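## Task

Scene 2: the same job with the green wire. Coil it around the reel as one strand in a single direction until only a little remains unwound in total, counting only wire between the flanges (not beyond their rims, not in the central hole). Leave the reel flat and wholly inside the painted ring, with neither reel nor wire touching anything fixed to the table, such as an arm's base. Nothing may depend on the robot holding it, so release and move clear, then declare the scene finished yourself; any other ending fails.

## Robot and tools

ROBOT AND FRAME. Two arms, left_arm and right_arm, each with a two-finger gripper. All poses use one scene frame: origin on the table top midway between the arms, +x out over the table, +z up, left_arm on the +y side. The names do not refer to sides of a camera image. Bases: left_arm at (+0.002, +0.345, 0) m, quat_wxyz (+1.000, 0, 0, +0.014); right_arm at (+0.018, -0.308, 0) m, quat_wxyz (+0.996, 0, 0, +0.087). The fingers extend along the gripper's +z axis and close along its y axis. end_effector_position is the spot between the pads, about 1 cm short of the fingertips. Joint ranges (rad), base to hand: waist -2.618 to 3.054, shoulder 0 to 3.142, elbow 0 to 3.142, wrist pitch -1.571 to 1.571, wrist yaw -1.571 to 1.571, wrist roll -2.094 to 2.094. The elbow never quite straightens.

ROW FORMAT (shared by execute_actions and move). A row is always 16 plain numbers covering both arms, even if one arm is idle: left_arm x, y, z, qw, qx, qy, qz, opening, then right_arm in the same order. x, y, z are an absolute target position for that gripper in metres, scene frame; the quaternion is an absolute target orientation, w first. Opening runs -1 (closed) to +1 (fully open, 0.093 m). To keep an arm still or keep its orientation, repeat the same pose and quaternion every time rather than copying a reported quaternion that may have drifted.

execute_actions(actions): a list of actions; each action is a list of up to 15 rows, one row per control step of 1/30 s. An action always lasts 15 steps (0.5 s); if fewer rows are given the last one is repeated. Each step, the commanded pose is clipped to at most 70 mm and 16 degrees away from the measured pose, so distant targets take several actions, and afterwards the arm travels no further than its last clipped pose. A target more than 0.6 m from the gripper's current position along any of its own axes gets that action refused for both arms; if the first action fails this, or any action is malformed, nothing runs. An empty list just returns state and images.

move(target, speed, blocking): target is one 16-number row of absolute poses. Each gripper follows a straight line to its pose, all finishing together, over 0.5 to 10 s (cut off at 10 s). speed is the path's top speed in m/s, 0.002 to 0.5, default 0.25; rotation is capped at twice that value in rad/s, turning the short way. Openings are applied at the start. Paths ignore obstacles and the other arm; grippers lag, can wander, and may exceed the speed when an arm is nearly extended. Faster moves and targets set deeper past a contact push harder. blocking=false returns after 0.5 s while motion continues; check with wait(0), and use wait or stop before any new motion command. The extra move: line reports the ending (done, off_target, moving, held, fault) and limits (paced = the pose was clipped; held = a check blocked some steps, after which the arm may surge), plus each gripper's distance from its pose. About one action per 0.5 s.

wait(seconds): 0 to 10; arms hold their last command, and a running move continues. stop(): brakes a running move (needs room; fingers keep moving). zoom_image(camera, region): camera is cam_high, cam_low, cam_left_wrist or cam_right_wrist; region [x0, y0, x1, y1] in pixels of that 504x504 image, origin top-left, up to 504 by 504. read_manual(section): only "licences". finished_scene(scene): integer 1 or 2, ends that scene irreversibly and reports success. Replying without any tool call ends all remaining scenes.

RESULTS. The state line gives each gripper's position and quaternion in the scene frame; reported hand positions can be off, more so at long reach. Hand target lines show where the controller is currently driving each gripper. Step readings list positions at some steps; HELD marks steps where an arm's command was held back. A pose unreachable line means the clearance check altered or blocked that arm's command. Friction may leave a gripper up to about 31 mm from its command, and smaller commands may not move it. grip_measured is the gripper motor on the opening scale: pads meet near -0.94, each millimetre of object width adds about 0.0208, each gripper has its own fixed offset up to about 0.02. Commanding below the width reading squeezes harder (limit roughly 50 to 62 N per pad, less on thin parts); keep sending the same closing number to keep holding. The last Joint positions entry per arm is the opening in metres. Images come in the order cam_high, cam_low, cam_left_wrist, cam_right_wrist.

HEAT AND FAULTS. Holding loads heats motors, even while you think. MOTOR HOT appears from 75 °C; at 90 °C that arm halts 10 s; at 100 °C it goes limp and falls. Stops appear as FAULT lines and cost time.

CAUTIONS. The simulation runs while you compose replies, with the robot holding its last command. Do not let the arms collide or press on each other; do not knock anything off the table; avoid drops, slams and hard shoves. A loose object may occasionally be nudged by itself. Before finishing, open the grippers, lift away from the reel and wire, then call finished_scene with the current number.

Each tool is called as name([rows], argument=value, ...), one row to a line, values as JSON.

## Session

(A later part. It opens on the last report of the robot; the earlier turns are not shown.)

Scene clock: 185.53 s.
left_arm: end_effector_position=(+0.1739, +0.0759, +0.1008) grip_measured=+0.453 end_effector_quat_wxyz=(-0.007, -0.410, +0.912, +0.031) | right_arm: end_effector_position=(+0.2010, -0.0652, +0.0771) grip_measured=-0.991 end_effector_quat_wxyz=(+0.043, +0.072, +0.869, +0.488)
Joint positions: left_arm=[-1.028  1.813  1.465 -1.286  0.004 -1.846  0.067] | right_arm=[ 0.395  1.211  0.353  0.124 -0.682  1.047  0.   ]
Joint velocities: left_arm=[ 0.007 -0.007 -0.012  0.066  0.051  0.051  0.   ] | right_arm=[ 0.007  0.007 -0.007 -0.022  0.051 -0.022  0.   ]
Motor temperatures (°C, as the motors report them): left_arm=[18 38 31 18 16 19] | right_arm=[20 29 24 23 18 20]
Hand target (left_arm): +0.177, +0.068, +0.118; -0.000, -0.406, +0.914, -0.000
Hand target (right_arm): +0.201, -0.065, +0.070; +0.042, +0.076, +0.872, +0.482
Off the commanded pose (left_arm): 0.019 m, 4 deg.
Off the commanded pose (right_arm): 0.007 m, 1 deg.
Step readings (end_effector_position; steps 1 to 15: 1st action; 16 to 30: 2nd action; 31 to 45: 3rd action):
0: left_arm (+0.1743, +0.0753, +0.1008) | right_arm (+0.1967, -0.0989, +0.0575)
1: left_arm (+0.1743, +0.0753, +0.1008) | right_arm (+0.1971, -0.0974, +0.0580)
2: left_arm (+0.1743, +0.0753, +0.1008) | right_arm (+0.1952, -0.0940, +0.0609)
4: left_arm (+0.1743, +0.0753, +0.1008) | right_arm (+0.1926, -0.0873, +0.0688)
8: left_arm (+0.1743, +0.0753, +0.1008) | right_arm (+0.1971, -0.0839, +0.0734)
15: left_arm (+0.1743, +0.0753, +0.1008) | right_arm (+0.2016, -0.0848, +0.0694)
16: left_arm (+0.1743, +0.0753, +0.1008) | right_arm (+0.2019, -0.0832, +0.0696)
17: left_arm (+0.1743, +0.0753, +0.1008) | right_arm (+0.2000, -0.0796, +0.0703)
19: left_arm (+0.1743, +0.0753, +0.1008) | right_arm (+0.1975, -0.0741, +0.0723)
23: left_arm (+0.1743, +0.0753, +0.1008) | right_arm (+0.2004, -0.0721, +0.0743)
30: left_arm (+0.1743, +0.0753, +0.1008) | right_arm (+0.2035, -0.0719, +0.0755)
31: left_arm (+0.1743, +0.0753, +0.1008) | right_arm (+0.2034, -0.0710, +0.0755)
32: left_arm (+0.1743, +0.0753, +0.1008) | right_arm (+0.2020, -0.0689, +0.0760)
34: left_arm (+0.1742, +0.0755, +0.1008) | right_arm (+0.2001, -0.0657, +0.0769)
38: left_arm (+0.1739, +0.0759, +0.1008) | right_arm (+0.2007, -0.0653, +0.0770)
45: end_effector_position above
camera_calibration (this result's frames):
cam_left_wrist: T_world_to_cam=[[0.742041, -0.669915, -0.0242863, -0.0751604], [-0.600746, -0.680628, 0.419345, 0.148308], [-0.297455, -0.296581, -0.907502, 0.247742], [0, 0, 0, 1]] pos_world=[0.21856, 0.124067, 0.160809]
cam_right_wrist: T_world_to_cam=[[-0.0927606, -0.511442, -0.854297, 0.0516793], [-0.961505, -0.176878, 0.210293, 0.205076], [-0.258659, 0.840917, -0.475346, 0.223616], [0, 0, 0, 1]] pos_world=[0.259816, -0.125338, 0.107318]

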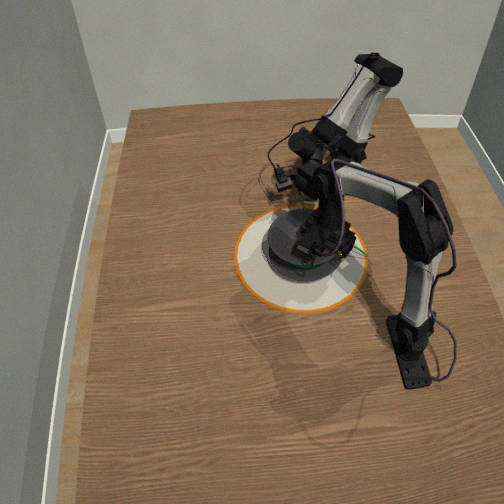

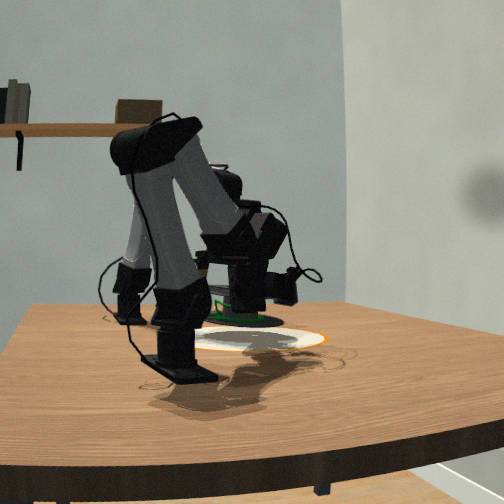

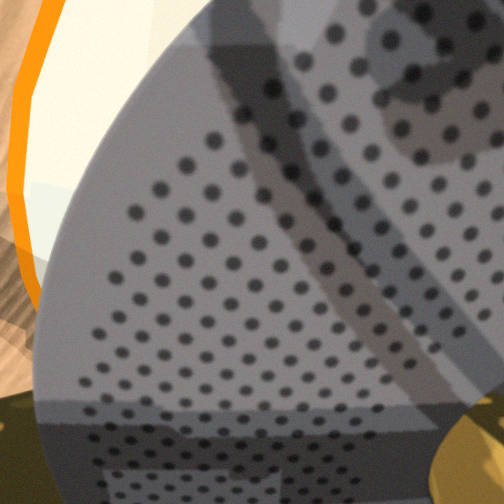

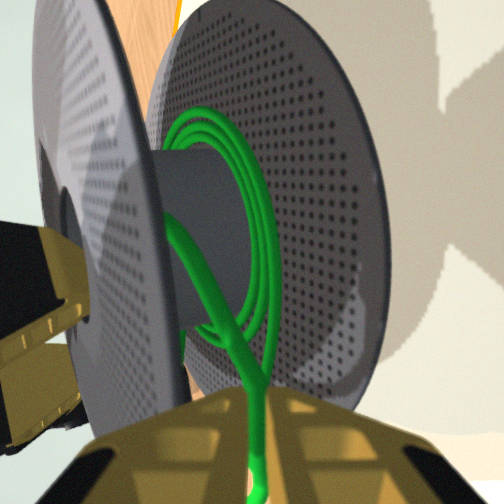

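execute_actions([
  [[0.177,0.068,0.118,0,-0.4067,0.9135,0,0.4,0.201,-0.066,0.058,0.0423,0.0762,0.8713,0.483,-1]],
  [[0.177,0.068,0.118,0,-0.4067,0.9135,0,0.4,0.201,-0.066,0.056,0.0423,0.0762,0.8713,0.483,-1]],
  [[0.177,0.068,0.118,0,-0.4067,0.9135,0,0.4,0.201,-0.066,0.056,0.0423,0.0762,0.8713,0.483,-0.8]],
])

Scene clock: 187.77 s.
left_arm: end_effector_position=(+0.1735, +0.0768, +0.1009) grip_measured=+0.453 end_effector_quat_wxyz=(-0.006, -0.412, +0.911, +0.033) | right_arm: end_effector_position=(+0.2040, -0.0636, +0.0661) grip_measured=-0.803 end_effector_quat_wxyz=(+0.046, +0.072, +0.868, +0.489)
Joint positions: left_arm=[-1.028  1.813  1.465 -1.29   0.002 -1.849  0.067] | right_arm=[ 0.395  1.274  0.33   0.216 -0.68   1.048  0.007]
Joint velocities: left_arm=[-0.002 -0.017 -0.012 -0.037 -0.051  0.007  0.   ] | right_arm=[-0.002  0.002  0.007  0.037 -0.007 -0.022 -0.   ]
Motor temperatures (°C, as the motors report them): left_arm=[18 38 31 18 16 19] | right_arm=[20 29 24 23 18 20]
Hand target (left_arm): +0.177, +0.068, +0.118; -0.000, -0.407, +0.914, +0.000
Hand target (right_arm): +0.200, -0.066, +0.056; +0.042, +0.076, +0.871, +0.483
Off the commanded pose (left_arm): 0.020 m, 4 deg.
Off the commanded pose (right_arm): 0.011 m, 1 deg.
Step readings (end_effector_position; steps 1 to 15: 1st action; 16 to 30: 2nd action; 31 to 45: 3rd action):
0: left_arm (+0.1739, +0.0759, +0.1008) | right_arm (+0.2011, -0.0652, +0.0771)
1: left_arm (+0.1739, +0.0760, +0.1008) | right_arm (+0.2014, -0.0650, +0.0762)
2: left_arm (+0.1739, +0.0762, +0.1008) | right_arm (+0.2017, -0.0648, +0.0740)
4: left_arm (+0.1739, +0.0762, +0.1008) | right_arm (+0.2010, -0.0653, +0.0681)
8: left_arm (+0.1738, +0.0762, +0.1008) | right_arm (+0.2006, -0.0655, +0.0640)
15: left_arm (+0.1738, +0.0762, +0.1008) | right_arm (+0.2031, -0.0639, +0.0672)
16: left_arm (+0.1738, +0.0762, +0.1008) | right_arm (+0.2034, -0.0637, +0.0676)
17: left_arm (+0.1738, +0.0762, +0.1008) | right_arm (+0.2037, -0.0636, +0.0680)
19: left_arm (+0.1738, +0.0762, +0.1008) | right_arm (+0.2040, -0.0633, +0.0685)
23: left_arm (+0.1738, +0.0762, +0.1008) | right_arm (+0.2040, -0.0633, +0.0685)
30: left_arm (+0.1738, +0.0762, +0.1008) | right_arm (+0.2040, -0.0633, +0.0685)
31: left_arm (+0.1737, +0.0762, +0.1008) | right_arm (+0.2041, -0.0634, +0.0684)
32: left_arm (+0.1736, +0.0766, +0.1009) | right_arm (+0.2042, -0.0635, +0.0679)
34: left_arm (+0.1735, +0.0767, +0.1009) | right_arm (+0.2040, -0.0636, +0.0665)
38: left_arm (+0.1735, +0.0768, +0.1009) | right_arm (+0.2040, -0.0636, +0.0661)
45: end_effector_position above
camera_calibration (this result's frames):
cam_left_wrist: T_world_to_cam=[[0.74425, -0.667335, -0.027507, -0.074561], [-0.598235, -0.684368, 0.41684, 0.148735], [-0.296997, -0.293778, -0.908564, 0.247746], [0, 0, 0, 1]] pos_world=[0.21805, 0.124814, 0.161043]
cam_right_wrist: T_world_to_cam=[[-0.0893522, -0.509043, -0.856091, 0.0430127], [-0.962936, -0.175479, 0.204846, 0.2113], [-0.254501, 0.842664, -0.474497, 0.217027], [0, 0, 0, 1]] pos_world=[0.262545, -0.123907, 0.0965174]

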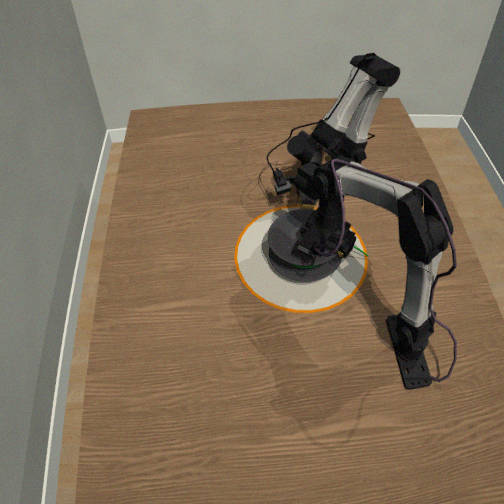

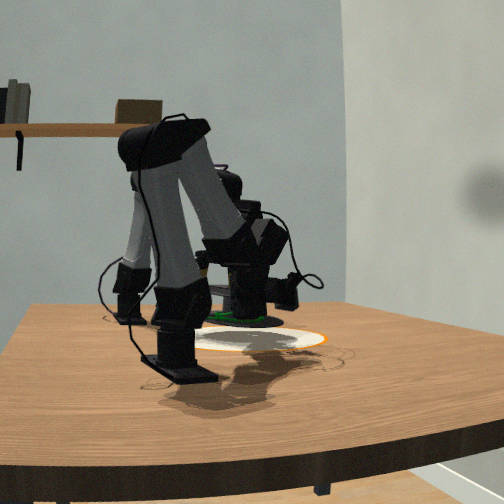

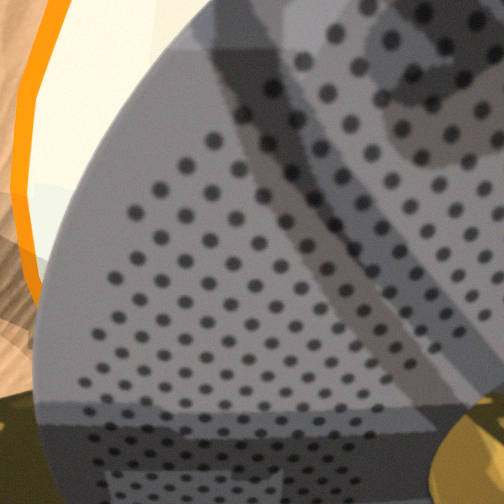

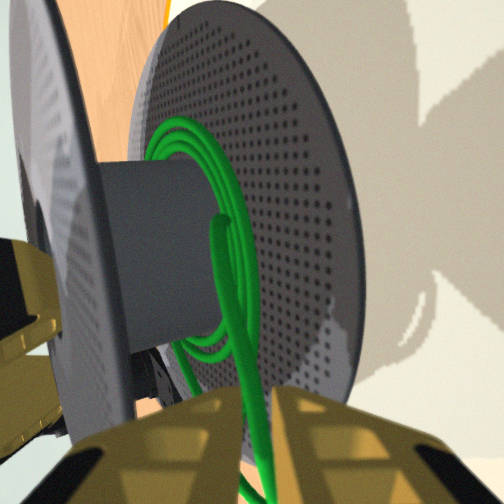

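execute_actions([
  [[0.177,0.068,0.118,0,-0.4067,0.9135,0,0.4,0.201,-0.075,0.062,0.0423,0.0762,0.8713,0.483,-0.6]],
  [[0.177,0.068,0.118,0,-0.4067,0.9135,0,0.4,0.201,-0.095,0.072,0.0423,0.0762,0.8713,0.483,-0.6]],
  [[0.177,0.068,0.118,0,-0.4067,0.9135,0,0.4,0.205,-0.125,0.085,0.0423,0.0762,0.8713,0.483,-0.2]],
  [[0.177,0.068,0.118,0,-0.4067,0.9135,0,0.4,0.21,-0.15,0.10,0,0,0.9239,0.3827,0]],
  [[0.177,0.068,0.118,0,-0.4067,0.9135,0,0.4,0.21,-0.16,0.10,0,0,0.9239,0.3827,0]],
])

Scene clock: 191.47 s.
left_arm: end_effector_position=(+0.1730, +0.0769, +0.1009) grip_measured=+0.453 end_effector_quat_wxyz=(-0.006, -0.410, +0.911, +0.034) | right_arm: end_effector_position=(+0.2062, -0.1565, +0.1008) grip_measured=-0.003 end_effector_quat_wxyz=(+0.003, -0.003, +0.920, +0.391)
Joint positions: left_arm=[-1.03   1.813  1.465 -1.291  0.002 -1.848  0.067] | right_arm=[-0.014  1.247  0.713 -0.869 -0.79   0.223  0.045]
Joint velocities: left_arm=[ 0.002  0.017 -0.012  0.051 -0.066 -0.051  0.   ] | right_arm=[-0.002  0.007  0.007 -0.007 -0.022 -0.168  0.   ]
Motor temperatures (°C, as the motors report them): left_arm=[18 38 31 18 16 19] | right_arm=[20 29 24 23 18 20]
Hand target (left_arm): +0.177, +0.068, +0.118; -0.000, -0.406, +0.914, +0.000
Hand target (right_arm): +0.210, -0.160, +0.101; -0.000, +0.001, +0.923, +0.384
Off the commanded pose (left_arm): 0.020 m, 4 deg.
Off the commanded pose (right_arm): 0.005 m, 1 deg.
Step readings (end_effector_position; steps 1 to 15: 1st action; 16 to 30: 2nd action; 31 to 45: 3rd action; 46 to 60: 4th action; 61 to 75: 5th action):
0: left_arm (+0.1735, +0.0768, +0.1009) | right_arm (+0.2040, -0.0636, +0.0661)
1: left_arm (+0.1737, +0.0771, +0.1009) | right_arm (+0.2043, -0.0648, +0.0655)
2: left_arm (+0.1735, +0.0771, +0.1009) | right_arm (+0.2053, -0.0669, +0.0647)
4: left_arm (+0.1732, +0.0770, +0.1009) | right_arm (+0.2074, -0.0693, +0.0650)
8: left_arm (+0.1731, +0.0769, +0.1009) | right_arm (+0.2072, -0.0699, +0.0657)
15: left_arm (+0.1730, +0.0769, +0.1009) | right_arm (+0.2063, -0.0701, +0.0651)
16: left_arm (+0.1730, +0.0769, +0.1009) | right_arm (+0.2063, -0.0725, +0.0665)
17: left_arm (+0.1730, +0.0769, +0.1009) | right_arm (+0.2087, -0.0778, +0.0691)
19: left_arm (+0.1730, +0.0769, +0.1009) | right_arm (+0.2139, -0.0856, +0.0754)
23: left_arm (+0.1730, +0.0769, +0.1009) | right_arm (+0.2107, -0.0901, +0.0757)
30: left_arm (+0.1730, +0.0769, +0.1009) | right_arm (+0.2037, -0.0923, +0.0705)
31: left_arm (+0.1730, +0.0769, +0.1009) | right_arm (+0.2038, -0.0959, +0.0717)
32: left_arm (+0.1730, +0.0769, +0.1009) | right_arm (+0.2078, -0.1042, +0.0732)
34: left_arm (+0.1730, +0.0769, +0.1009) | right_arm (+0.2147, -0.1169, +0.0772)
38: left_arm (+0.1730, +0.0769, +0.1009) | right_arm (+0.2137, -0.1228, +0.0813)
45: left_arm (+0.1730, +0.0769, +0.1009) | right_arm (+0.2052, -0.1235, +0.0801)
46: left_arm (+0.1730, +0.0769, +0.1009) | right_arm (+0.2047, -0.1265, +0.0813)
47: left_arm (+0.1730, +0.0769, +0.1009) | right_arm (+0.2076, -0.1314, +0.0851)
49: left_arm (+0.1730, +0.0769, +0.1009) | right_arm (+0.2182, -0.1373, +0.1008)
53: left_arm (+0.1730, +0.0769, +0.1009) | right_arm (+0.2294, -0.1389, +0.1209)
60: left_arm (+0.1730, +0.0769, +0.1009) | right_arm (+0.2151, -0.1452, +0.1049)
61: left_arm (+0.1730, +0.0769, +0.1009) | right_arm (+0.2133, -0.1469, +0.1038)
62: left_arm (+0.1730, +0.0769, +0.1009) | right_arm (+0.2124, -0.1498, +0.1029)
64: left_arm (+0.1730, +0.0769, +0.1009) | right_arm (+0.2114, -0.1540, +0.1019)
68: left_arm (+0.1730, +0.0769, +0.1009) | right_arm (+0.2088, -0.1561, +0.1013)
75: end_effector_position above
camera_calibration (this result's frames):
cam_left_wrist: T_world_to_cam=[[0.742178, -0.669579, -0.0289006, -0.0734205], [-0.600092, -0.683122, 0.416213, 0.14874], [-0.29843, -0.291561, -0.908808, 0.247731], [0, 0, 0, 1]] pos_world=[0.217679, 0.124675, 0.161111]
cam_right_wrist: T_world_to_cam=[[-0.0025365, -0.69298, -0.720953, -0.0346557], [-0.918147, -0.284052, 0.276261, 0.156584], [-0.396231, 0.662642, -0.635537, 0.329635], [0, 0, 0, 1]] pos_world=[0.274291, -0.197968, 0.141252]

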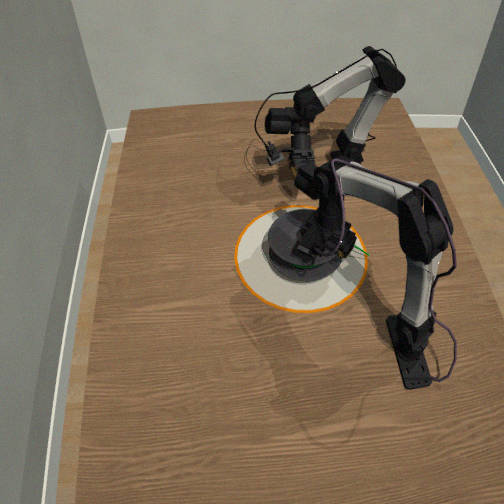

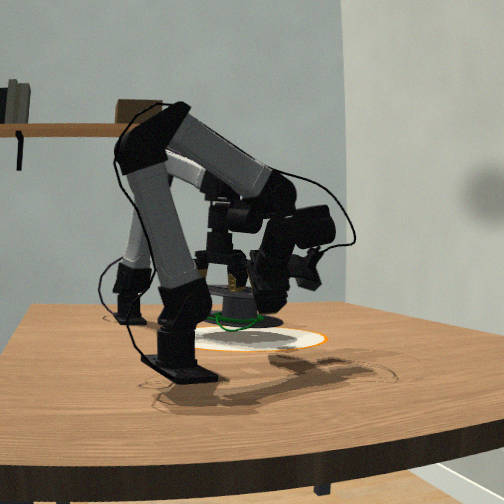

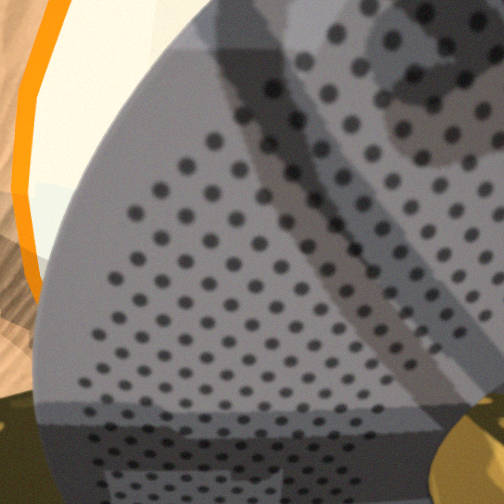

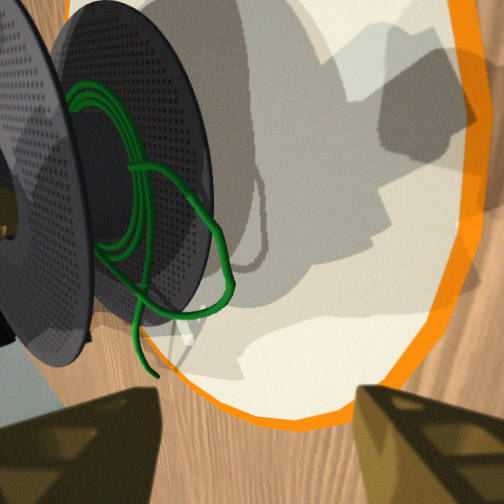

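zoom_image(camera="cam_low", region=[190, 280, 300, 345])

Region (190, 280, 300, 345) of cam_low's 504x504 image, scaled by 4.582, with more detail than that image has; it fills the top 298 rows of this view, and the rest is white.

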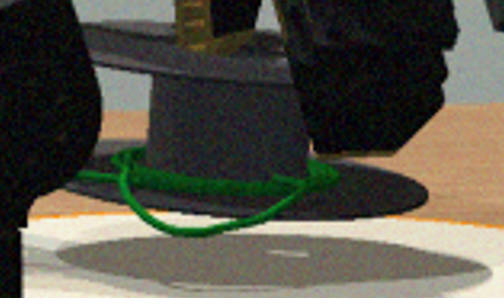

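execute_actions([
  [[0.173,0.069,0.118,0,-0.4067,0.9135,0,0.4,0.20,-0.145,0.07,0,0,0.8988,0.4384,-0.3]],
  [[0.173,0.069,0.118,0,-0.4067,0.9135,0,0.4,0.195,-0.13,0.04,0,0,0.8746,0.4848,-0.3]],
  [[0.173,0.069,0.118,0,-0.4067,0.9135,0,0.4,0.192,-0.112,0.022,0,0,0.8746,0.4848,-0.3]],
  [[0.173,0.069,0.118,0,-0.4067,0.9135,0,0.4,0.192,-0.098,0.022,0,0,0.8746,0.4848,-0.3]],
])

Scene clock: 201.53 s.
left_arm: end_effector_position=(+0.1714, +0.0759, +0.1009) grip_measured=+0.453 end_effector_quat_wxyz=(-0.006, -0.408, +0.912, +0.034) | right_arm: end_effector_position=(+0.2015, -0.0962, +0.0343) grip_measured=-0.297 end_effector_quat_wxyz=(+0.014, -0.010, +0.870, +0.493)
Joint positions: left_arm=[-1.035  1.813  1.465 -1.291  0.002 -1.848  0.067] | right_arm=[ 0.182  1.46   0.355  0.08  -0.927  0.61   0.031]
Joint velocities: left_arm=[-0.002 -0.012  0.017 -0.051 -0.022 -0.007  0.   ] | right_arm=[-0.012 -0.007 -0.012  0.051  0.022  0.037  0.   ]
Motor temperatures (°C, as the motors report them): left_arm=[18 39 31 18 16 19] | right_arm=[20 28 25 22 18 20]
Hand target (left_arm): +0.173, +0.069, +0.118; -0.000, -0.406, +0.914, +0.000
Hand target (right_arm): +0.191, -0.099, +0.022; -0.001, -0.001, +0.876, +0.483
Off the commanded pose (left_arm): 0.019 m, 4 deg.
Off the commanded pose (right_arm): 0.016 m, 2 deg.
Step readings (end_effector_position; steps 1 to 15: 1st action; 16 to 30: 2nd action; 31 to 45: 3rd action; 46 to 60: 4th action):
0: left_arm (+0.1730, +0.0769, +0.1009) | right_arm (+0.2056, -0.1566, +0.1008)
1: left_arm (+0.1729, +0.0768, +0.1009) | right_arm (+0.2058, -0.1547, +0.0986)
2: left_arm (+0.1727, +0.0767, +0.1009) | right_arm (+0.2042, -0.1531, +0.0933)
4: left_arm (+0.1720, +0.0762, +0.1009) | right_arm (+0.1947, -0.1525, +0.0792)
8: left_arm (+0.1714, +0.0759, +0.1009) | right_arm (+0.1912, -0.1510, +0.0706)
15: left_arm (+0.1714, +0.0759, +0.1009) | right_arm (+0.2014, -0.1476, +0.0745)
16: left_arm (+0.1714, +0.0759, +0.1009) | right_arm (+0.2021, -0.1456, +0.0727)
17: left_arm (+0.1714, +0.0759, +0.1009) | right_arm (+0.2011, -0.1439, +0.0672)
19: left_arm (+0.1714, +0.0759, +0.1009) | right_arm (+0.1916, -0.1426, +0.0510)
23: left_arm (+0.1714, +0.0759, +0.1009) | right_arm (+0.1845, -0.1392, +0.0386)
30: left_arm (+0.1714, +0.0759, +0.1009) | right_arm (+0.1991, -0.1336, +0.0447)
31: left_arm (+0.1714, +0.0759, +0.1009) | right_arm (+0.1995, -0.1311, +0.0434)
32: left_arm (+0.1714, +0.0759, +0.1009) | right_arm (+0.1971, -0.1262, +0.0409)
34: left_arm (+0.1714, +0.0759, +0.1009) | right_arm (+0.1895, -0.1195, +0.0337)
38: left_arm (+0.1714, +0.0759, +0.1009) | right_arm (+0.1864, -0.1157, +0.0269)
45: left_arm (+0.1714, +0.0759, +0.1009) | right_arm (+0.1962, -0.1125, +0.0301)
46: left_arm (+0.1714, +0.0759, +0.1009) | right_arm (+0.1964, -0.1107, +0.0300)
47: left_arm (+0.1714, +0.0759, +0.1009) | right_arm (+0.1948, -0.1066, +0.0304)
49: left_arm (+0.1714, +0.0759, +0.1009) | right_arm (+0.1929, -0.1001, +0.0315)
53: left_arm (+0.1714, +0.0759, +0.1009) | right_arm (+0.1969, -0.0971, +0.0328)
60: end_effector_position above
camera_calibration (this result's frames):
cam_left_wrist: T_world_to_cam=[[0.738592, -0.673533, -0.0288944, -0.0720181], [-0.603742, -0.679913, 0.41619, 0.147539], [-0.299963, -0.28995, -0.908819, 0.247131], [0, 0, 0, 1]] pos_world=[0.216398, 0.123463, 0.161112]
cam_right_wrist: T_world_to_cam=[[0.0210652, -0.512154, -0.858635, -0.0235282], [-0.922341, -0.341366, 0.180988, 0.186343], [-0.385803, 0.788142, -0.479572, 0.25017], [0, 0, 0, 1]] pos_world=[0.268884, -0.145608, 0.0660465]

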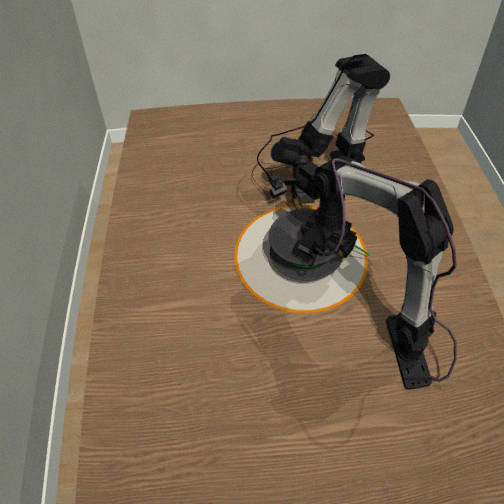

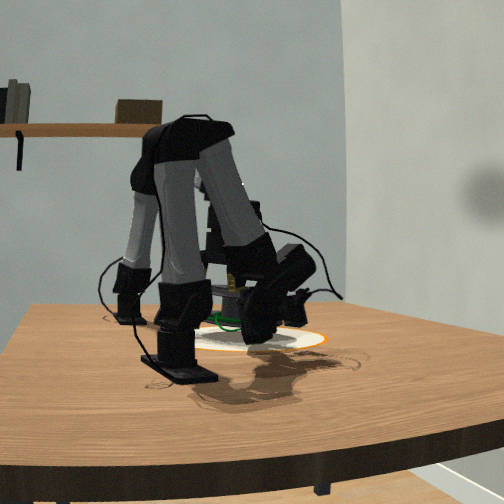

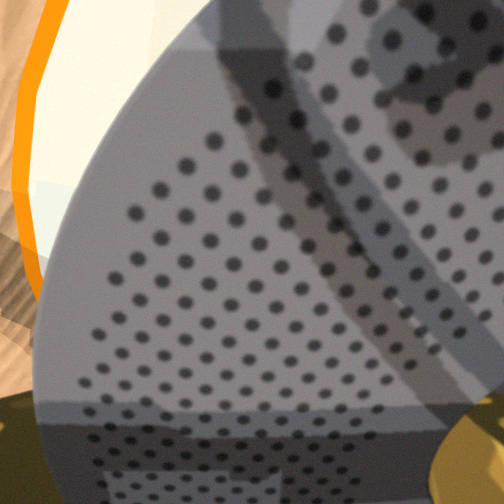

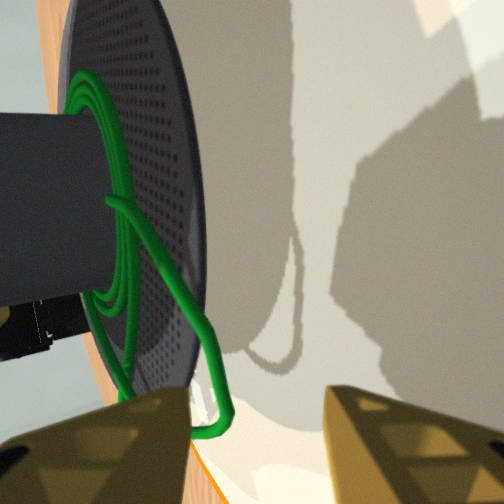

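execute_actions([
  [[0.173,0.069,0.118,0,-0.4067,0.9135,0,0.4,0.189,-0.088,0.020,0,0,0.8746,0.4848,-0.3]],
  [[0.173,0.069,0.118,0,-0.4067,0.9135,0,0.4,0.189,-0.083,0.020,0,0,0.8746,0.4848,-0.3]],
])

Scene clock: 204.00 s.
left_arm: end_effector_position=(+0.1714, +0.0759, +0.1009) grip_measured=+0.453 end_effector_quat_wxyz=(-0.006, -0.408, +0.912, +0.034) | right_arm: end_effector_position=(+0.1960, -0.0813, +0.0307) grip_measured=-0.297 end_effector_quat_wxyz=(+0.011, -0.007, +0.870, +0.494)
Joint positions: left_arm=[-1.035  1.813  1.465 -1.291  0.002 -1.848  0.067] | right_arm=[ 0.263  1.48   0.327  0.213 -0.884  0.726  0.031]
Joint velocities: left_arm=[ 0.007 -0.012 -0.002 -0.066 -0.081  0.037  0.   ] | right_arm=[ 0.002 -0.002  0.002  0.037  0.037  0.051 -0.001]
Motor temperatures (°C, as the motors report them): left_arm=[18 39 31 18 16 19] | right_arm=[20 28 25 23 18 20]
Hand target (left_arm): +0.173, +0.069, +0.118; -0.000, -0.406, +0.914, +0.000
Hand target (right_arm): +0.189, -0.084, +0.020; -0.000, -0.000, +0.875, +0.484
Off the commanded pose (left_arm): 0.019 m, 4 deg.
Off the commanded pose (right_arm): 0.013 m, 2 deg.
Step readings (end_effector_position; steps 1 to 15: 1st action; 16 to 30: 2nd action):
0: left_arm (+0.1714, +0.0759, +0.1009) | right_arm (+0.1992, -0.0973, +0.0319)
1: left_arm (+0.1714, +0.0759, +0.1009) | right_arm (+0.1988, -0.0960, +0.0315)
2: left_arm (+0.1714, +0.0759, +0.1009) | right_arm (+0.1967, -0.0930, +0.0316)
4: left_arm (+0.1714, +0.0759, +0.1009) | right_arm (+0.1927, -0.0888, +0.0315)
8: left_arm (+0.1714, +0.0759, +0.1009) | right_arm (+0.1931, -0.0872, +0.0304)
15: left_arm (+0.1714, +0.0759, +0.1009) | right_arm (+0.1956, -0.0869, +0.0303)
16: left_arm (+0.1714, +0.0759, +0.1009) | right_arm (+0.1958, -0.0861, +0.0304)
17: left_arm (+0.1714, +0.0759, +0.1009) | right_arm (+0.1951, -0.0847, +0.0306)
19: left_arm (+0.1714, +0.0759, +0.1009) | right_arm (+0.1940, -0.0824, +0.0305)
23: left_arm (+0.1714, +0.0759, +0.1009) | right_arm (+0.1948, -0.0816, +0.0303)
30: end_effector_position above
camera_calibration (this result's frames):
cam_left_wrist: T_world_to_cam=[[0.738592, -0.673533, -0.0288944, -0.0720181], [-0.603742, -0.679913, 0.41619, 0.147539], [-0.299963, -0.28995, -0.908819, 0.247131], [0, 0, 0, 1]] pos_world=[0.216398, 0.123463, 0.161112]
cam_right_wrist: T_world_to_cam=[[0.0126348, -0.511296, -0.859312, -0.0170947], [-0.921582, -0.339402, 0.188396, 0.18687], [-0.387978, 0.789546, -0.47549, 0.235015], [0, 0, 0, 1]] pos_world=[0.263613, -0.130872, 0.061852]

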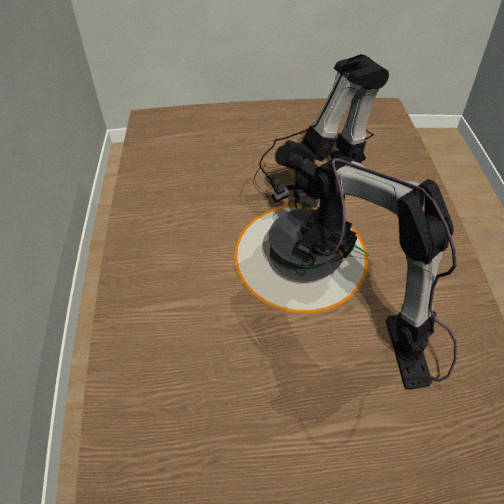

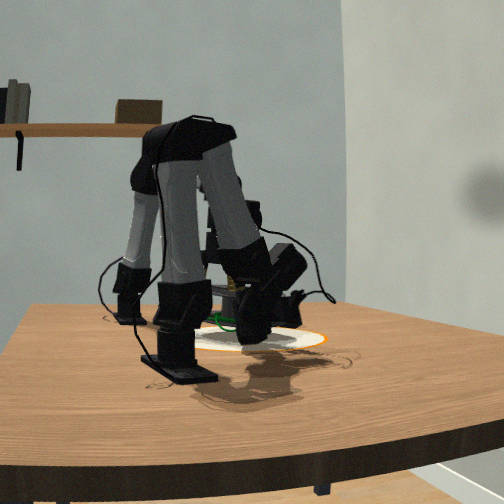

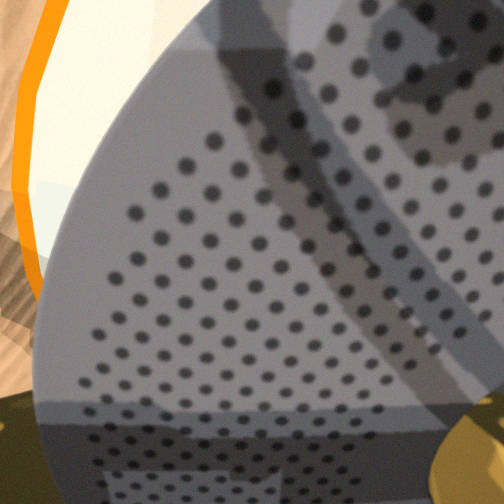

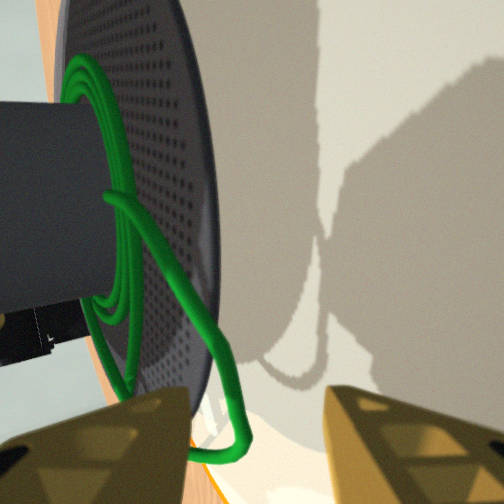

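execute_actions([
  [[0.173,0.069,0.118,0,-0.4067,0.9135,0,0.4,0.189,-0.078,0.019,0,0,0.8746,0.4848,-0.5]],
  [[0.173,0.069,0.118,0,-0.4067,0.9135,0,0.4,0.189,-0.078,0.019,0,0,0.8746,0.4848,-0.75]],
  [[0.173,0.069,0.118,0,-0.4067,0.9135,0,0.4,0.189,-0.078,0.019,0,0,0.8746,0.4848,-0.75]],
])

Scene clock: 206.10 s.
left_arm: end_effector_position=(+0.1714, +0.0759, +0.1009) grip_measured=+0.453 end_effector_quat_wxyz=(-0.006, -0.408, +0.912, +0.034) | right_arm: end_effector_position=(+0.1963, -0.0759, +0.0301) grip_measured=-0.747 end_effector_quat_wxyz=(+0.011, -0.007, +0.869, +0.494)
Joint positions: left_arm=[-1.035  1.813  1.465 -1.291  0.002 -1.848  0.067] | right_arm=[ 0.287  1.495  0.327  0.253 -0.87   0.759  0.009]
Joint velocities: left_arm=[-0.007  0.007 -0.002  0.037  0.051 -0.051 -0.001] | right_arm=[-0.007 -0.022  0.007 -0.007 -0.066 -0.007 -0.001]
Motor temperatures (°C, as the motors report them): left_arm=[18 39 31 18 16 19] | right_arm=[20 28 25 23 18 20]
Hand target (left_arm): +0.173, +0.069, +0.118; -0.000, -0.406, +0.914, +0.000
Hand target (right_arm): +0.189, -0.079, +0.020; -0.000, -0.000, +0.875, +0.485
Off the commanded pose (left_arm): 0.019 m, 4 deg.
Off the commanded pose (right_arm): 0.013 m, 2 deg.
Step readings (end_effector_position; steps 1 to 15: 1st action; 16 to 30: 2nd action; 31 to 45: 3rd action):
0: left_arm (+0.1714, +0.0759, +0.1009) | right_arm (+0.1964, -0.0812, +0.0308)
1: left_arm (+0.1714, +0.0759, +0.1009) | right_arm (+0.1962, -0.0805, +0.0307)
2: left_arm (+0.1714, +0.0759, +0.1009) | right_arm (+0.1956, -0.0792, +0.0303)
4: left_arm (+0.1714, +0.0759, +0.1009) | right_arm (+0.1941, -0.0773, +0.0295)
8: left_arm (+0.1714, +0.0759, +0.1009) | right_arm (+0.1947, -0.0764, +0.0292)
15: left_arm (+0.1714, +0.0759, +0.1009) | right_arm (+0.1960, -0.0761, +0.0298)
16: left_arm (+0.1714, +0.0759, +0.1009) | right_arm (+0.1961, -0.0760, +0.0299)
17: left_arm (+0.1714, +0.0759, +0.1009) | right_arm (+0.1961, -0.0760, +0.0300)
19: left_arm (+0.1714, +0.0759, +0.1009) | right_arm (+0.1962, -0.0759, +0.0300)
23: left_arm (+0.1714, +0.0759, +0.1009) | right_arm (+0.1963, -0.0759, +0.0301)
30: left_arm (+0.1714, +0.0759, +0.1009) | right_arm (+0.1963, -0.0759, +0.0301)
31: left_arm (+0.1714, +0.0759, +0.1009) | right_arm (+0.1963, -0.0759, +0.0301)
32: left_arm (+0.1714, +0.0759, +0.1009) | right_arm (+0.1963, -0.0759, +0.0301)
34: left_arm (+0.1714, +0.0759, +0.1009) | right_arm (+0.1963, -0.0759, +0.0301)
38: left_arm (+0.1714, +0.0759, +0.1009) | right_arm (+0.1963, -0.0759, +0.0301)
45: end_effector_position above
camera_calibration (this result's frames):
cam_left_wrist: T_world_to_cam=[[0.738592, -0.673533, -0.0288944, -0.0720181], [-0.603742, -0.679913, 0.41619, 0.147539], [-0.299963, -0.28995, -0.908819, 0.247131], [0, 0, 0, 1]] pos_world=[0.216398, 0.123463, 0.161112]
cam_right_wrist: T_world_to_cam=[[0.0117968, -0.509959, -0.860118, -0.0145413], [-0.921842, -0.33879, 0.188224, 0.189174], [-0.387386, 0.790672, -0.474099, 0.230493], [0, 0, 0, 1]] pos_world=[0.26385, -0.12557, 0.0611624]

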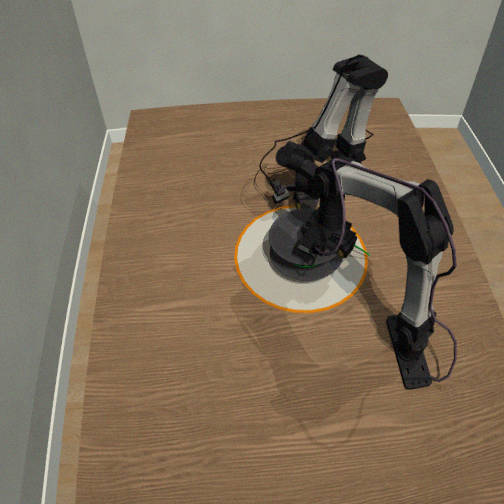

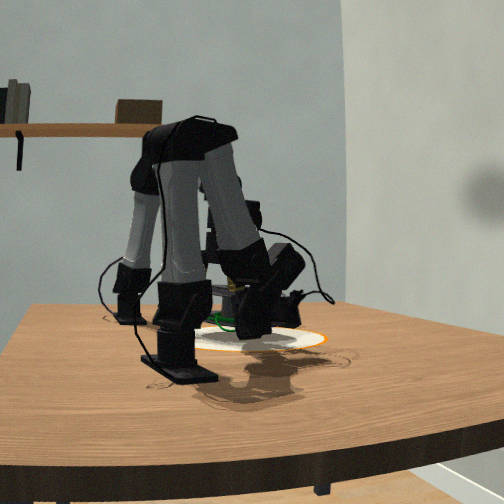

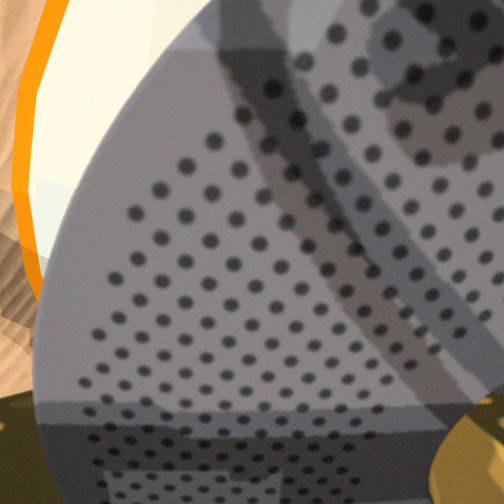

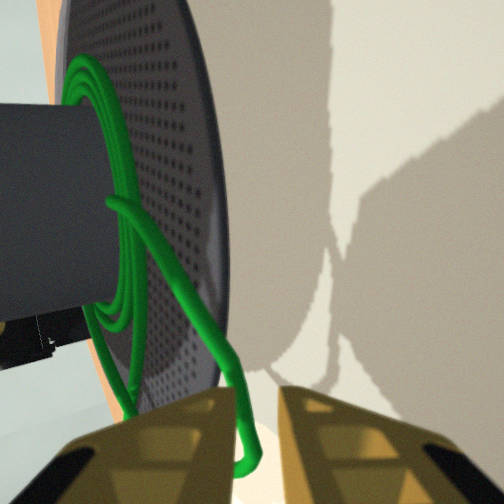

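Wire is between fingers. Close.

execute_actions([
  [[0.173,0.069,0.118,0,-0.4067,0.9135,0,0.4,0.189,-0.078,0.019,0,0,0.8746,0.4848,-1]],
  [[0.173,0.069,0.118,0,-0.4067,0.9135,0,0.4,0.189,-0.078,0.019,0,0,0.8746,0.4848,-1]],
  [[0.173,0.069,0.118,0,-0.4067,0.9135,0,0.4,0.191,-0.092,0.028,0,0,0.8746,0.4848,-1]],
  [[0.173,0.069,0.118,0,-0.4067,0.9135,0,0.4,0.193,-0.092,0.05,0,0,0.8746,0.4848,-1]],
  [[0.173,0.069,0.118,0,-0.4067,0.9135,0,0.4,0.195,-0.088,0.062,0,0,0.8746,0.4848,-1]],
])

Scene clock: 209.03 s.
left_arm: end_effector_position=(+0.1714, +0.0759, +0.1009) grip_measured=+0.453 end_effector_quat_wxyz=(-0.006, -0.408, +0.912, +0.034) | right_arm: end_effector_position=(+0.1938, -0.0900, +0.0549) grip_measured=-0.998 end_effector_quat_wxyz=(-0.002, +0.003, +0.876, +0.482)
Joint positions: left_arm=[-1.035  1.813  1.465 -1.291  0.002 -1.848  0.067] | right_arm=[ 0.234  1.337  0.397 -0.072 -0.888  0.685  0.   ]
Joint velocities: left_arm=[-0.002 -0.002  0.002 -0.022 -0.022 -0.007  0.001] | right_arm=[-0.002  0.007 -0.002 -0.051 -0.007 -0.051  0.   ]
Motor temperatures (°C, as the motors report them): left_arm=[18 40 31 18 16 19] | right_arm=[20 28 25 23 18 20]
Hand target (left_arm): +0.173, +0.069, +0.118; -0.000, -0.406, +0.914, +0.000
Hand target (right_arm): +0.195, -0.088, +0.062; +0.000, -0.000, +0.875, +0.485
Off the commanded pose (left_arm): 0.019 m, 4 deg.
Off the commanded pose (right_arm): 0.007 m, 1 deg.
Step readings (end_effector_position; steps 1 to 15: 1st action; 16 to 30: 2nd action; 31 to 45: 3rd action; 46 to 60: 4th action; 61 to 75: 5th action):
0: left_arm (+0.1714, +0.0759, +0.1009) | right_arm (+0.1963, -0.0759, +0.0301)
1: left_arm (+0.1714, +0.0759, +0.1009) | right_arm (+0.1963, -0.0759, +0.0301)
2: left_arm (+0.1714, +0.0759, +0.1009) | right_arm (+0.1964, -0.0759, +0.0302)
4: left_arm (+0.1714, +0.0759, +0.1009) | right_arm (+0.1964, -0.0759, +0.0302)
8: left_arm (+0.1714, +0.0759, +0.1009) | right_arm (+0.1964, -0.0759, +0.0302)
15: left_arm (+0.1714, +0.0759, +0.1009) | right_arm (+0.1964, -0.0759, +0.0302)
16: left_arm (+0.1714, +0.0759, +0.1009) | right_arm (+0.1964, -0.0759, +0.0302)
17: left_arm (+0.1714, +0.0759, +0.1009) | right_arm (+0.1964, -0.0759, +0.0302)
19: left_arm (+0.1714, +0.0759, +0.1009) | right_arm (+0.1964, -0.0759, +0.0302)
23: left_arm (+0.1714, +0.0759, +0.1009) | right_arm (+0.1964, -0.0759, +0.0302)
30: left_arm (+0.1714, +0.0759, +0.1009) | right_arm (+0.1964, -0.0759, +0.0302)
31: left_arm (+0.1714, +0.0759, +0.1009) | right_arm (+0.1964, -0.0774, +0.0301)
32: left_arm (+0.1714, +0.0759, +0.1009) | right_arm (+0.1974, -0.0804, +0.0301)
34: left_arm (+0.1714, +0.0759, +0.1009) | right_arm (+0.1994, -0.0851, +0.0300)
38: left_arm (+0.1714, +0.0759, +0.1009) | right_arm (+0.1965, -0.0881, +0.0281)
45: left_arm (+0.1714, +0.0759, +0.1009) | right_arm (+0.1928, -0.0895, +0.0259)
46: left_arm (+0.1714, +0.0759, +0.1009) | right_arm (+0.1916, -0.0901, +0.0274)
47: left_arm (+0.1714, +0.0759, +0.1009) | right_arm (+0.1901, -0.0907, +0.0309)
49: left_arm (+0.1714, +0.0759, +0.1009) | right_arm (+0.1911, -0.0900, +0.0400)
53: left_arm (+0.1714, +0.0759, +0.1009) | right_arm (+0.1943, -0.0894, +0.0465)
60: left_arm (+0.1714, +0.0759, +0.1009) | right_arm (+0.1894, -0.0919, +0.0430)
61: left_arm (+0.1714, +0.0759, +0.1009) | right_arm (+0.1892, -0.0920, +0.0439)
62: left_arm (+0.1714, +0.0759, +0.1009) | right_arm (+0.1897, -0.0918, +0.0461)
64: left_arm (+0.1714, +0.0759, +0.1009) | right_arm (+0.1929, -0.0904, +0.0520)
68: left_arm (+0.1714, +0.0759, +0.1009) | right_arm (+0.1960, -0.0891, +0.0565)
75: end_effector_position above
camera_calibration (this result's frames):
cam_left_wrist: T_world_to_cam=[[0.738592, -0.673533, -0.0288944, -0.0720181], [-0.603742, -0.679913, 0.41619, 0.147539], [-0.299963, -0.28995, -0.908819, 0.247131], [0, 0, 0, 1]] pos_world=[0.216398, 0.123463, 0.161112]
cam_right_wrist: T_world_to_cam=[[-0.0172752, -0.534313, -0.84511, 0.00223297], [-0.917002, -0.328417, 0.226384, 0.175254], [-0.398508, 0.778878, -0.484293, 0.254117], [0, 0, 0, 1]] pos_world=[0.262015, -0.139176, 0.0852793]

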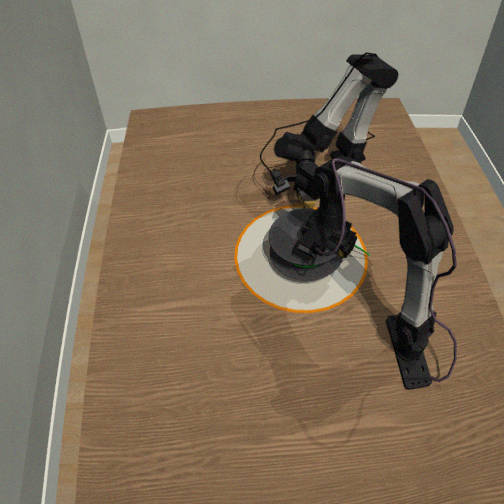

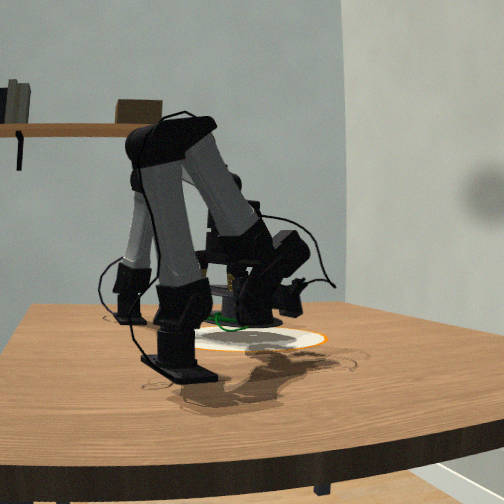

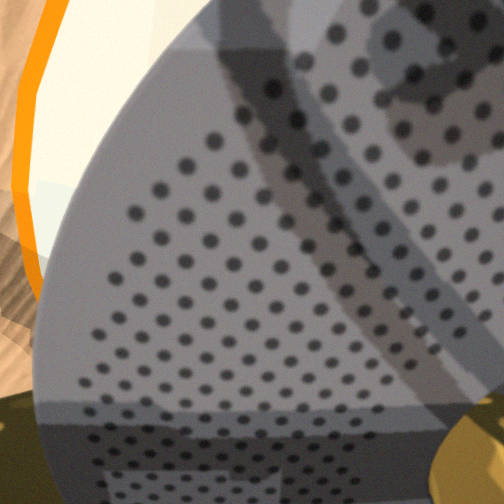

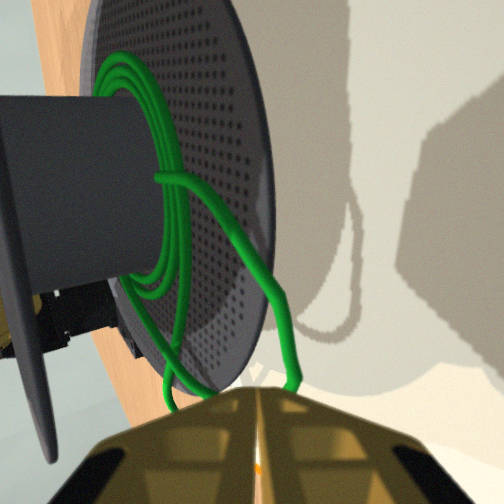

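execute_actions([
  [[0.173,0.069,0.118,0,-0.4067,0.9135,0,0.4,0.188,-0.098,0.045,0,0,0.8746,0.4848,-0.65]],
  [[0.173,0.069,0.118,0,-0.4067,0.9135,0,0.4,0.184,-0.096,0.03,0,0,0.8746,0.4848,-0.65]],
  [[0.173,0.069,0.118,0,-0.4067,0.9135,0,0.4,0.183,-0.086,0.024,0,0,0.8746,0.4848,-0.65]],
  [[0.173,0.069,0.118,0,-0.4067,0.9135,0,0.4,0.183,-0.086,0.024,0,0,0.8746,0.4848,-0.65]],
])

Scene clock: 212.63 s.
left_arm: end_effector_position=(+0.1714, +0.0759, +0.1009) grip_measured=+0.453 end_effector_quat_wxyz=(-0.006, -0.408, +0.912, +0.034) | right_arm: end_effector_position=(+0.1903, -0.0843, +0.0348) grip_measured=-0.653 end_effector_quat_wxyz=(+0.011, -0.006, +0.869, +0.494)
Joint positions: left_arm=[-1.035  1.813  1.465 -1.291  0.002 -1.848  0.067] | right_arm=[ 0.262  1.428  0.31   0.179 -0.884  0.728  0.014]
Joint velocities: left_arm=[-0.007  0.022  0.002 -0.037 -0.051 -0.022 -0.   ] | right_arm=[ 0.007 -0.007 -0.007 -0.051 -0.022 -0.037  0.   ]
Motor temperatures (°C, as the motors report them): left_arm=[18 40 31 18 16 19] | right_arm=[20 28 25 23 18 20]
Hand target (left_arm): +0.173, +0.069, +0.118; -0.000, -0.406, +0.914, +0.000
Hand target (right_arm): +0.183, -0.087, +0.025; -0.000, -0.000, +0.875, +0.485
Off the commanded pose (left_arm): 0.019 m, 4 deg.
Off the commanded pose (right_arm): 0.013 m, 2 deg.
Step readings (end_effector_position; steps 1 to 15: 1st action; 16 to 30: 2nd action; 31 to 45: 3rd action; 46 to 60: 4th action):
0: left_arm (+0.1714, +0.0759, +0.1009) | right_arm (+0.1932, -0.0903, +0.0546)
1: left_arm (+0.1714, +0.0759, +0.1009) | right_arm (+0.1932, -0.0906, +0.0543)
2: left_arm (+0.1714, +0.0759, +0.1009) | right_arm (+0.1934, -0.0919, +0.0533)
4: left_arm (+0.1714, +0.0759, +0.1009) | right_arm (+0.1923, -0.0944, +0.0506)
8: left_arm (+0.1714, +0.0759, +0.1009) | right_arm (+0.1910, -0.0955, +0.0492)
15: left_arm (+0.1714, +0.0759, +0.1009) | right_arm (+0.1914, -0.0952, +0.0498)
16: left_arm (+0.1714, +0.0759, +0.1009) | right_arm (+0.1917, -0.0950, +0.0487)
17: left_arm (+0.1714, +0.0759, +0.1009) | right_arm (+0.1913, -0.0952, +0.0464)
19: left_arm (+0.1714, +0.0759, +0.1009) | right_arm (+0.1877, -0.0966, +0.0396)
23: left_arm (+0.1714, +0.0759, +0.1009) | right_arm (+0.1857, -0.0975, +0.0345)
30: left_arm (+0.1714, +0.0759, +0.1009) | right_arm (+0.1898, -0.0958, +0.0371)
31: left_arm (+0.1714, +0.0759, +0.1009) | right_arm (+0.1897, -0.0943, +0.0367)
32: left_arm (+0.1714, +0.0759, +0.1009) | right_arm (+0.1883, -0.0915, +0.0359)
34: left_arm (+0.1714, +0.0759, +0.1009) | right_arm (+0.1854, -0.0877, +0.0335)
38: left_arm (+0.1714, +0.0759, +0.1009) | right_arm (+0.1856, -0.0862, +0.0317)
45: left_arm (+0.1714, +0.0759, +0.1009) | right_arm (+0.1891, -0.0848, +0.0338)
46: left_arm (+0.1714, +0.0759, +0.1009) | right_arm (+0.1894, -0.0847, +0.0340)
47: left_arm (+0.1714, +0.0759, +0.1009) | right_arm (+0.1895, -0.0847, +0.0342)
49: left_arm (+0.1714, +0.0759, +0.1009) | right_arm (+0.1898, -0.0845, +0.0344)
53: left_arm (+0.1714, +0.0759, +0.1009) | right_arm (+0.1901, -0.0844, +0.0346)
60: end_effector_position above
camera_calibration (this result's frames):
cam_left_wrist: T_world_to_cam=[[0.738592, -0.673533, -0.0288944, -0.0720181], [-0.603742, -0.679913, 0.41619, 0.147539], [-0.299963, -0.28995, -0.908819, 0.247131], [0, 0, 0, 1]] pos_world=[0.216398, 0.123463, 0.161112]
cam_right_wrist: T_world_to_cam=[[0.0110343, -0.510886, -0.859578, -0.0147267], [-0.922187, -0.337542, 0.188778, 0.180052], [-0.386588, 0.790608, -0.474857, 0.236881], [0, 0, 0, 1]] pos_world=[0.25778, -0.134029, 0.0658359]

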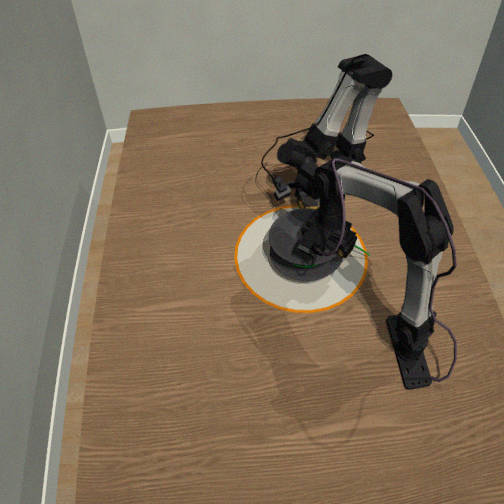

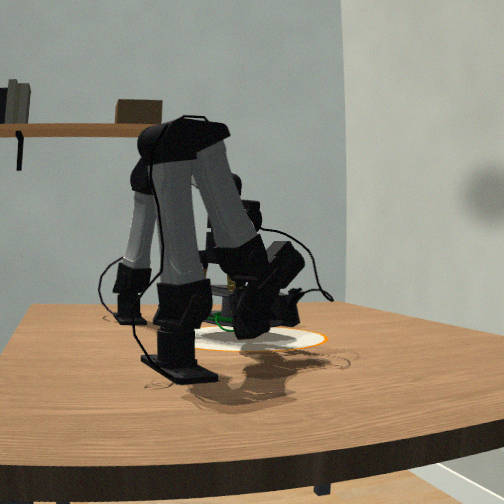

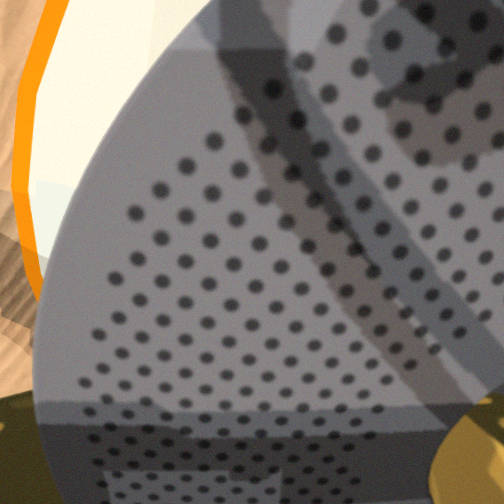

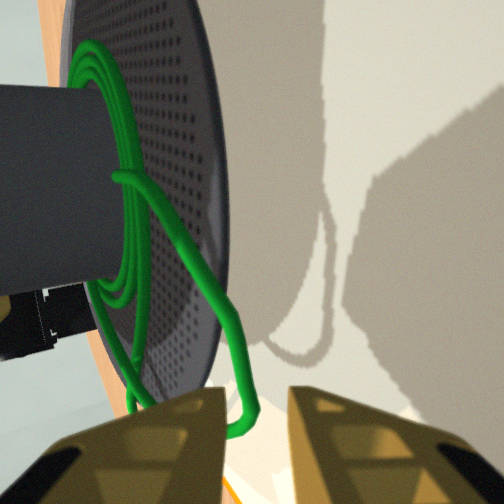

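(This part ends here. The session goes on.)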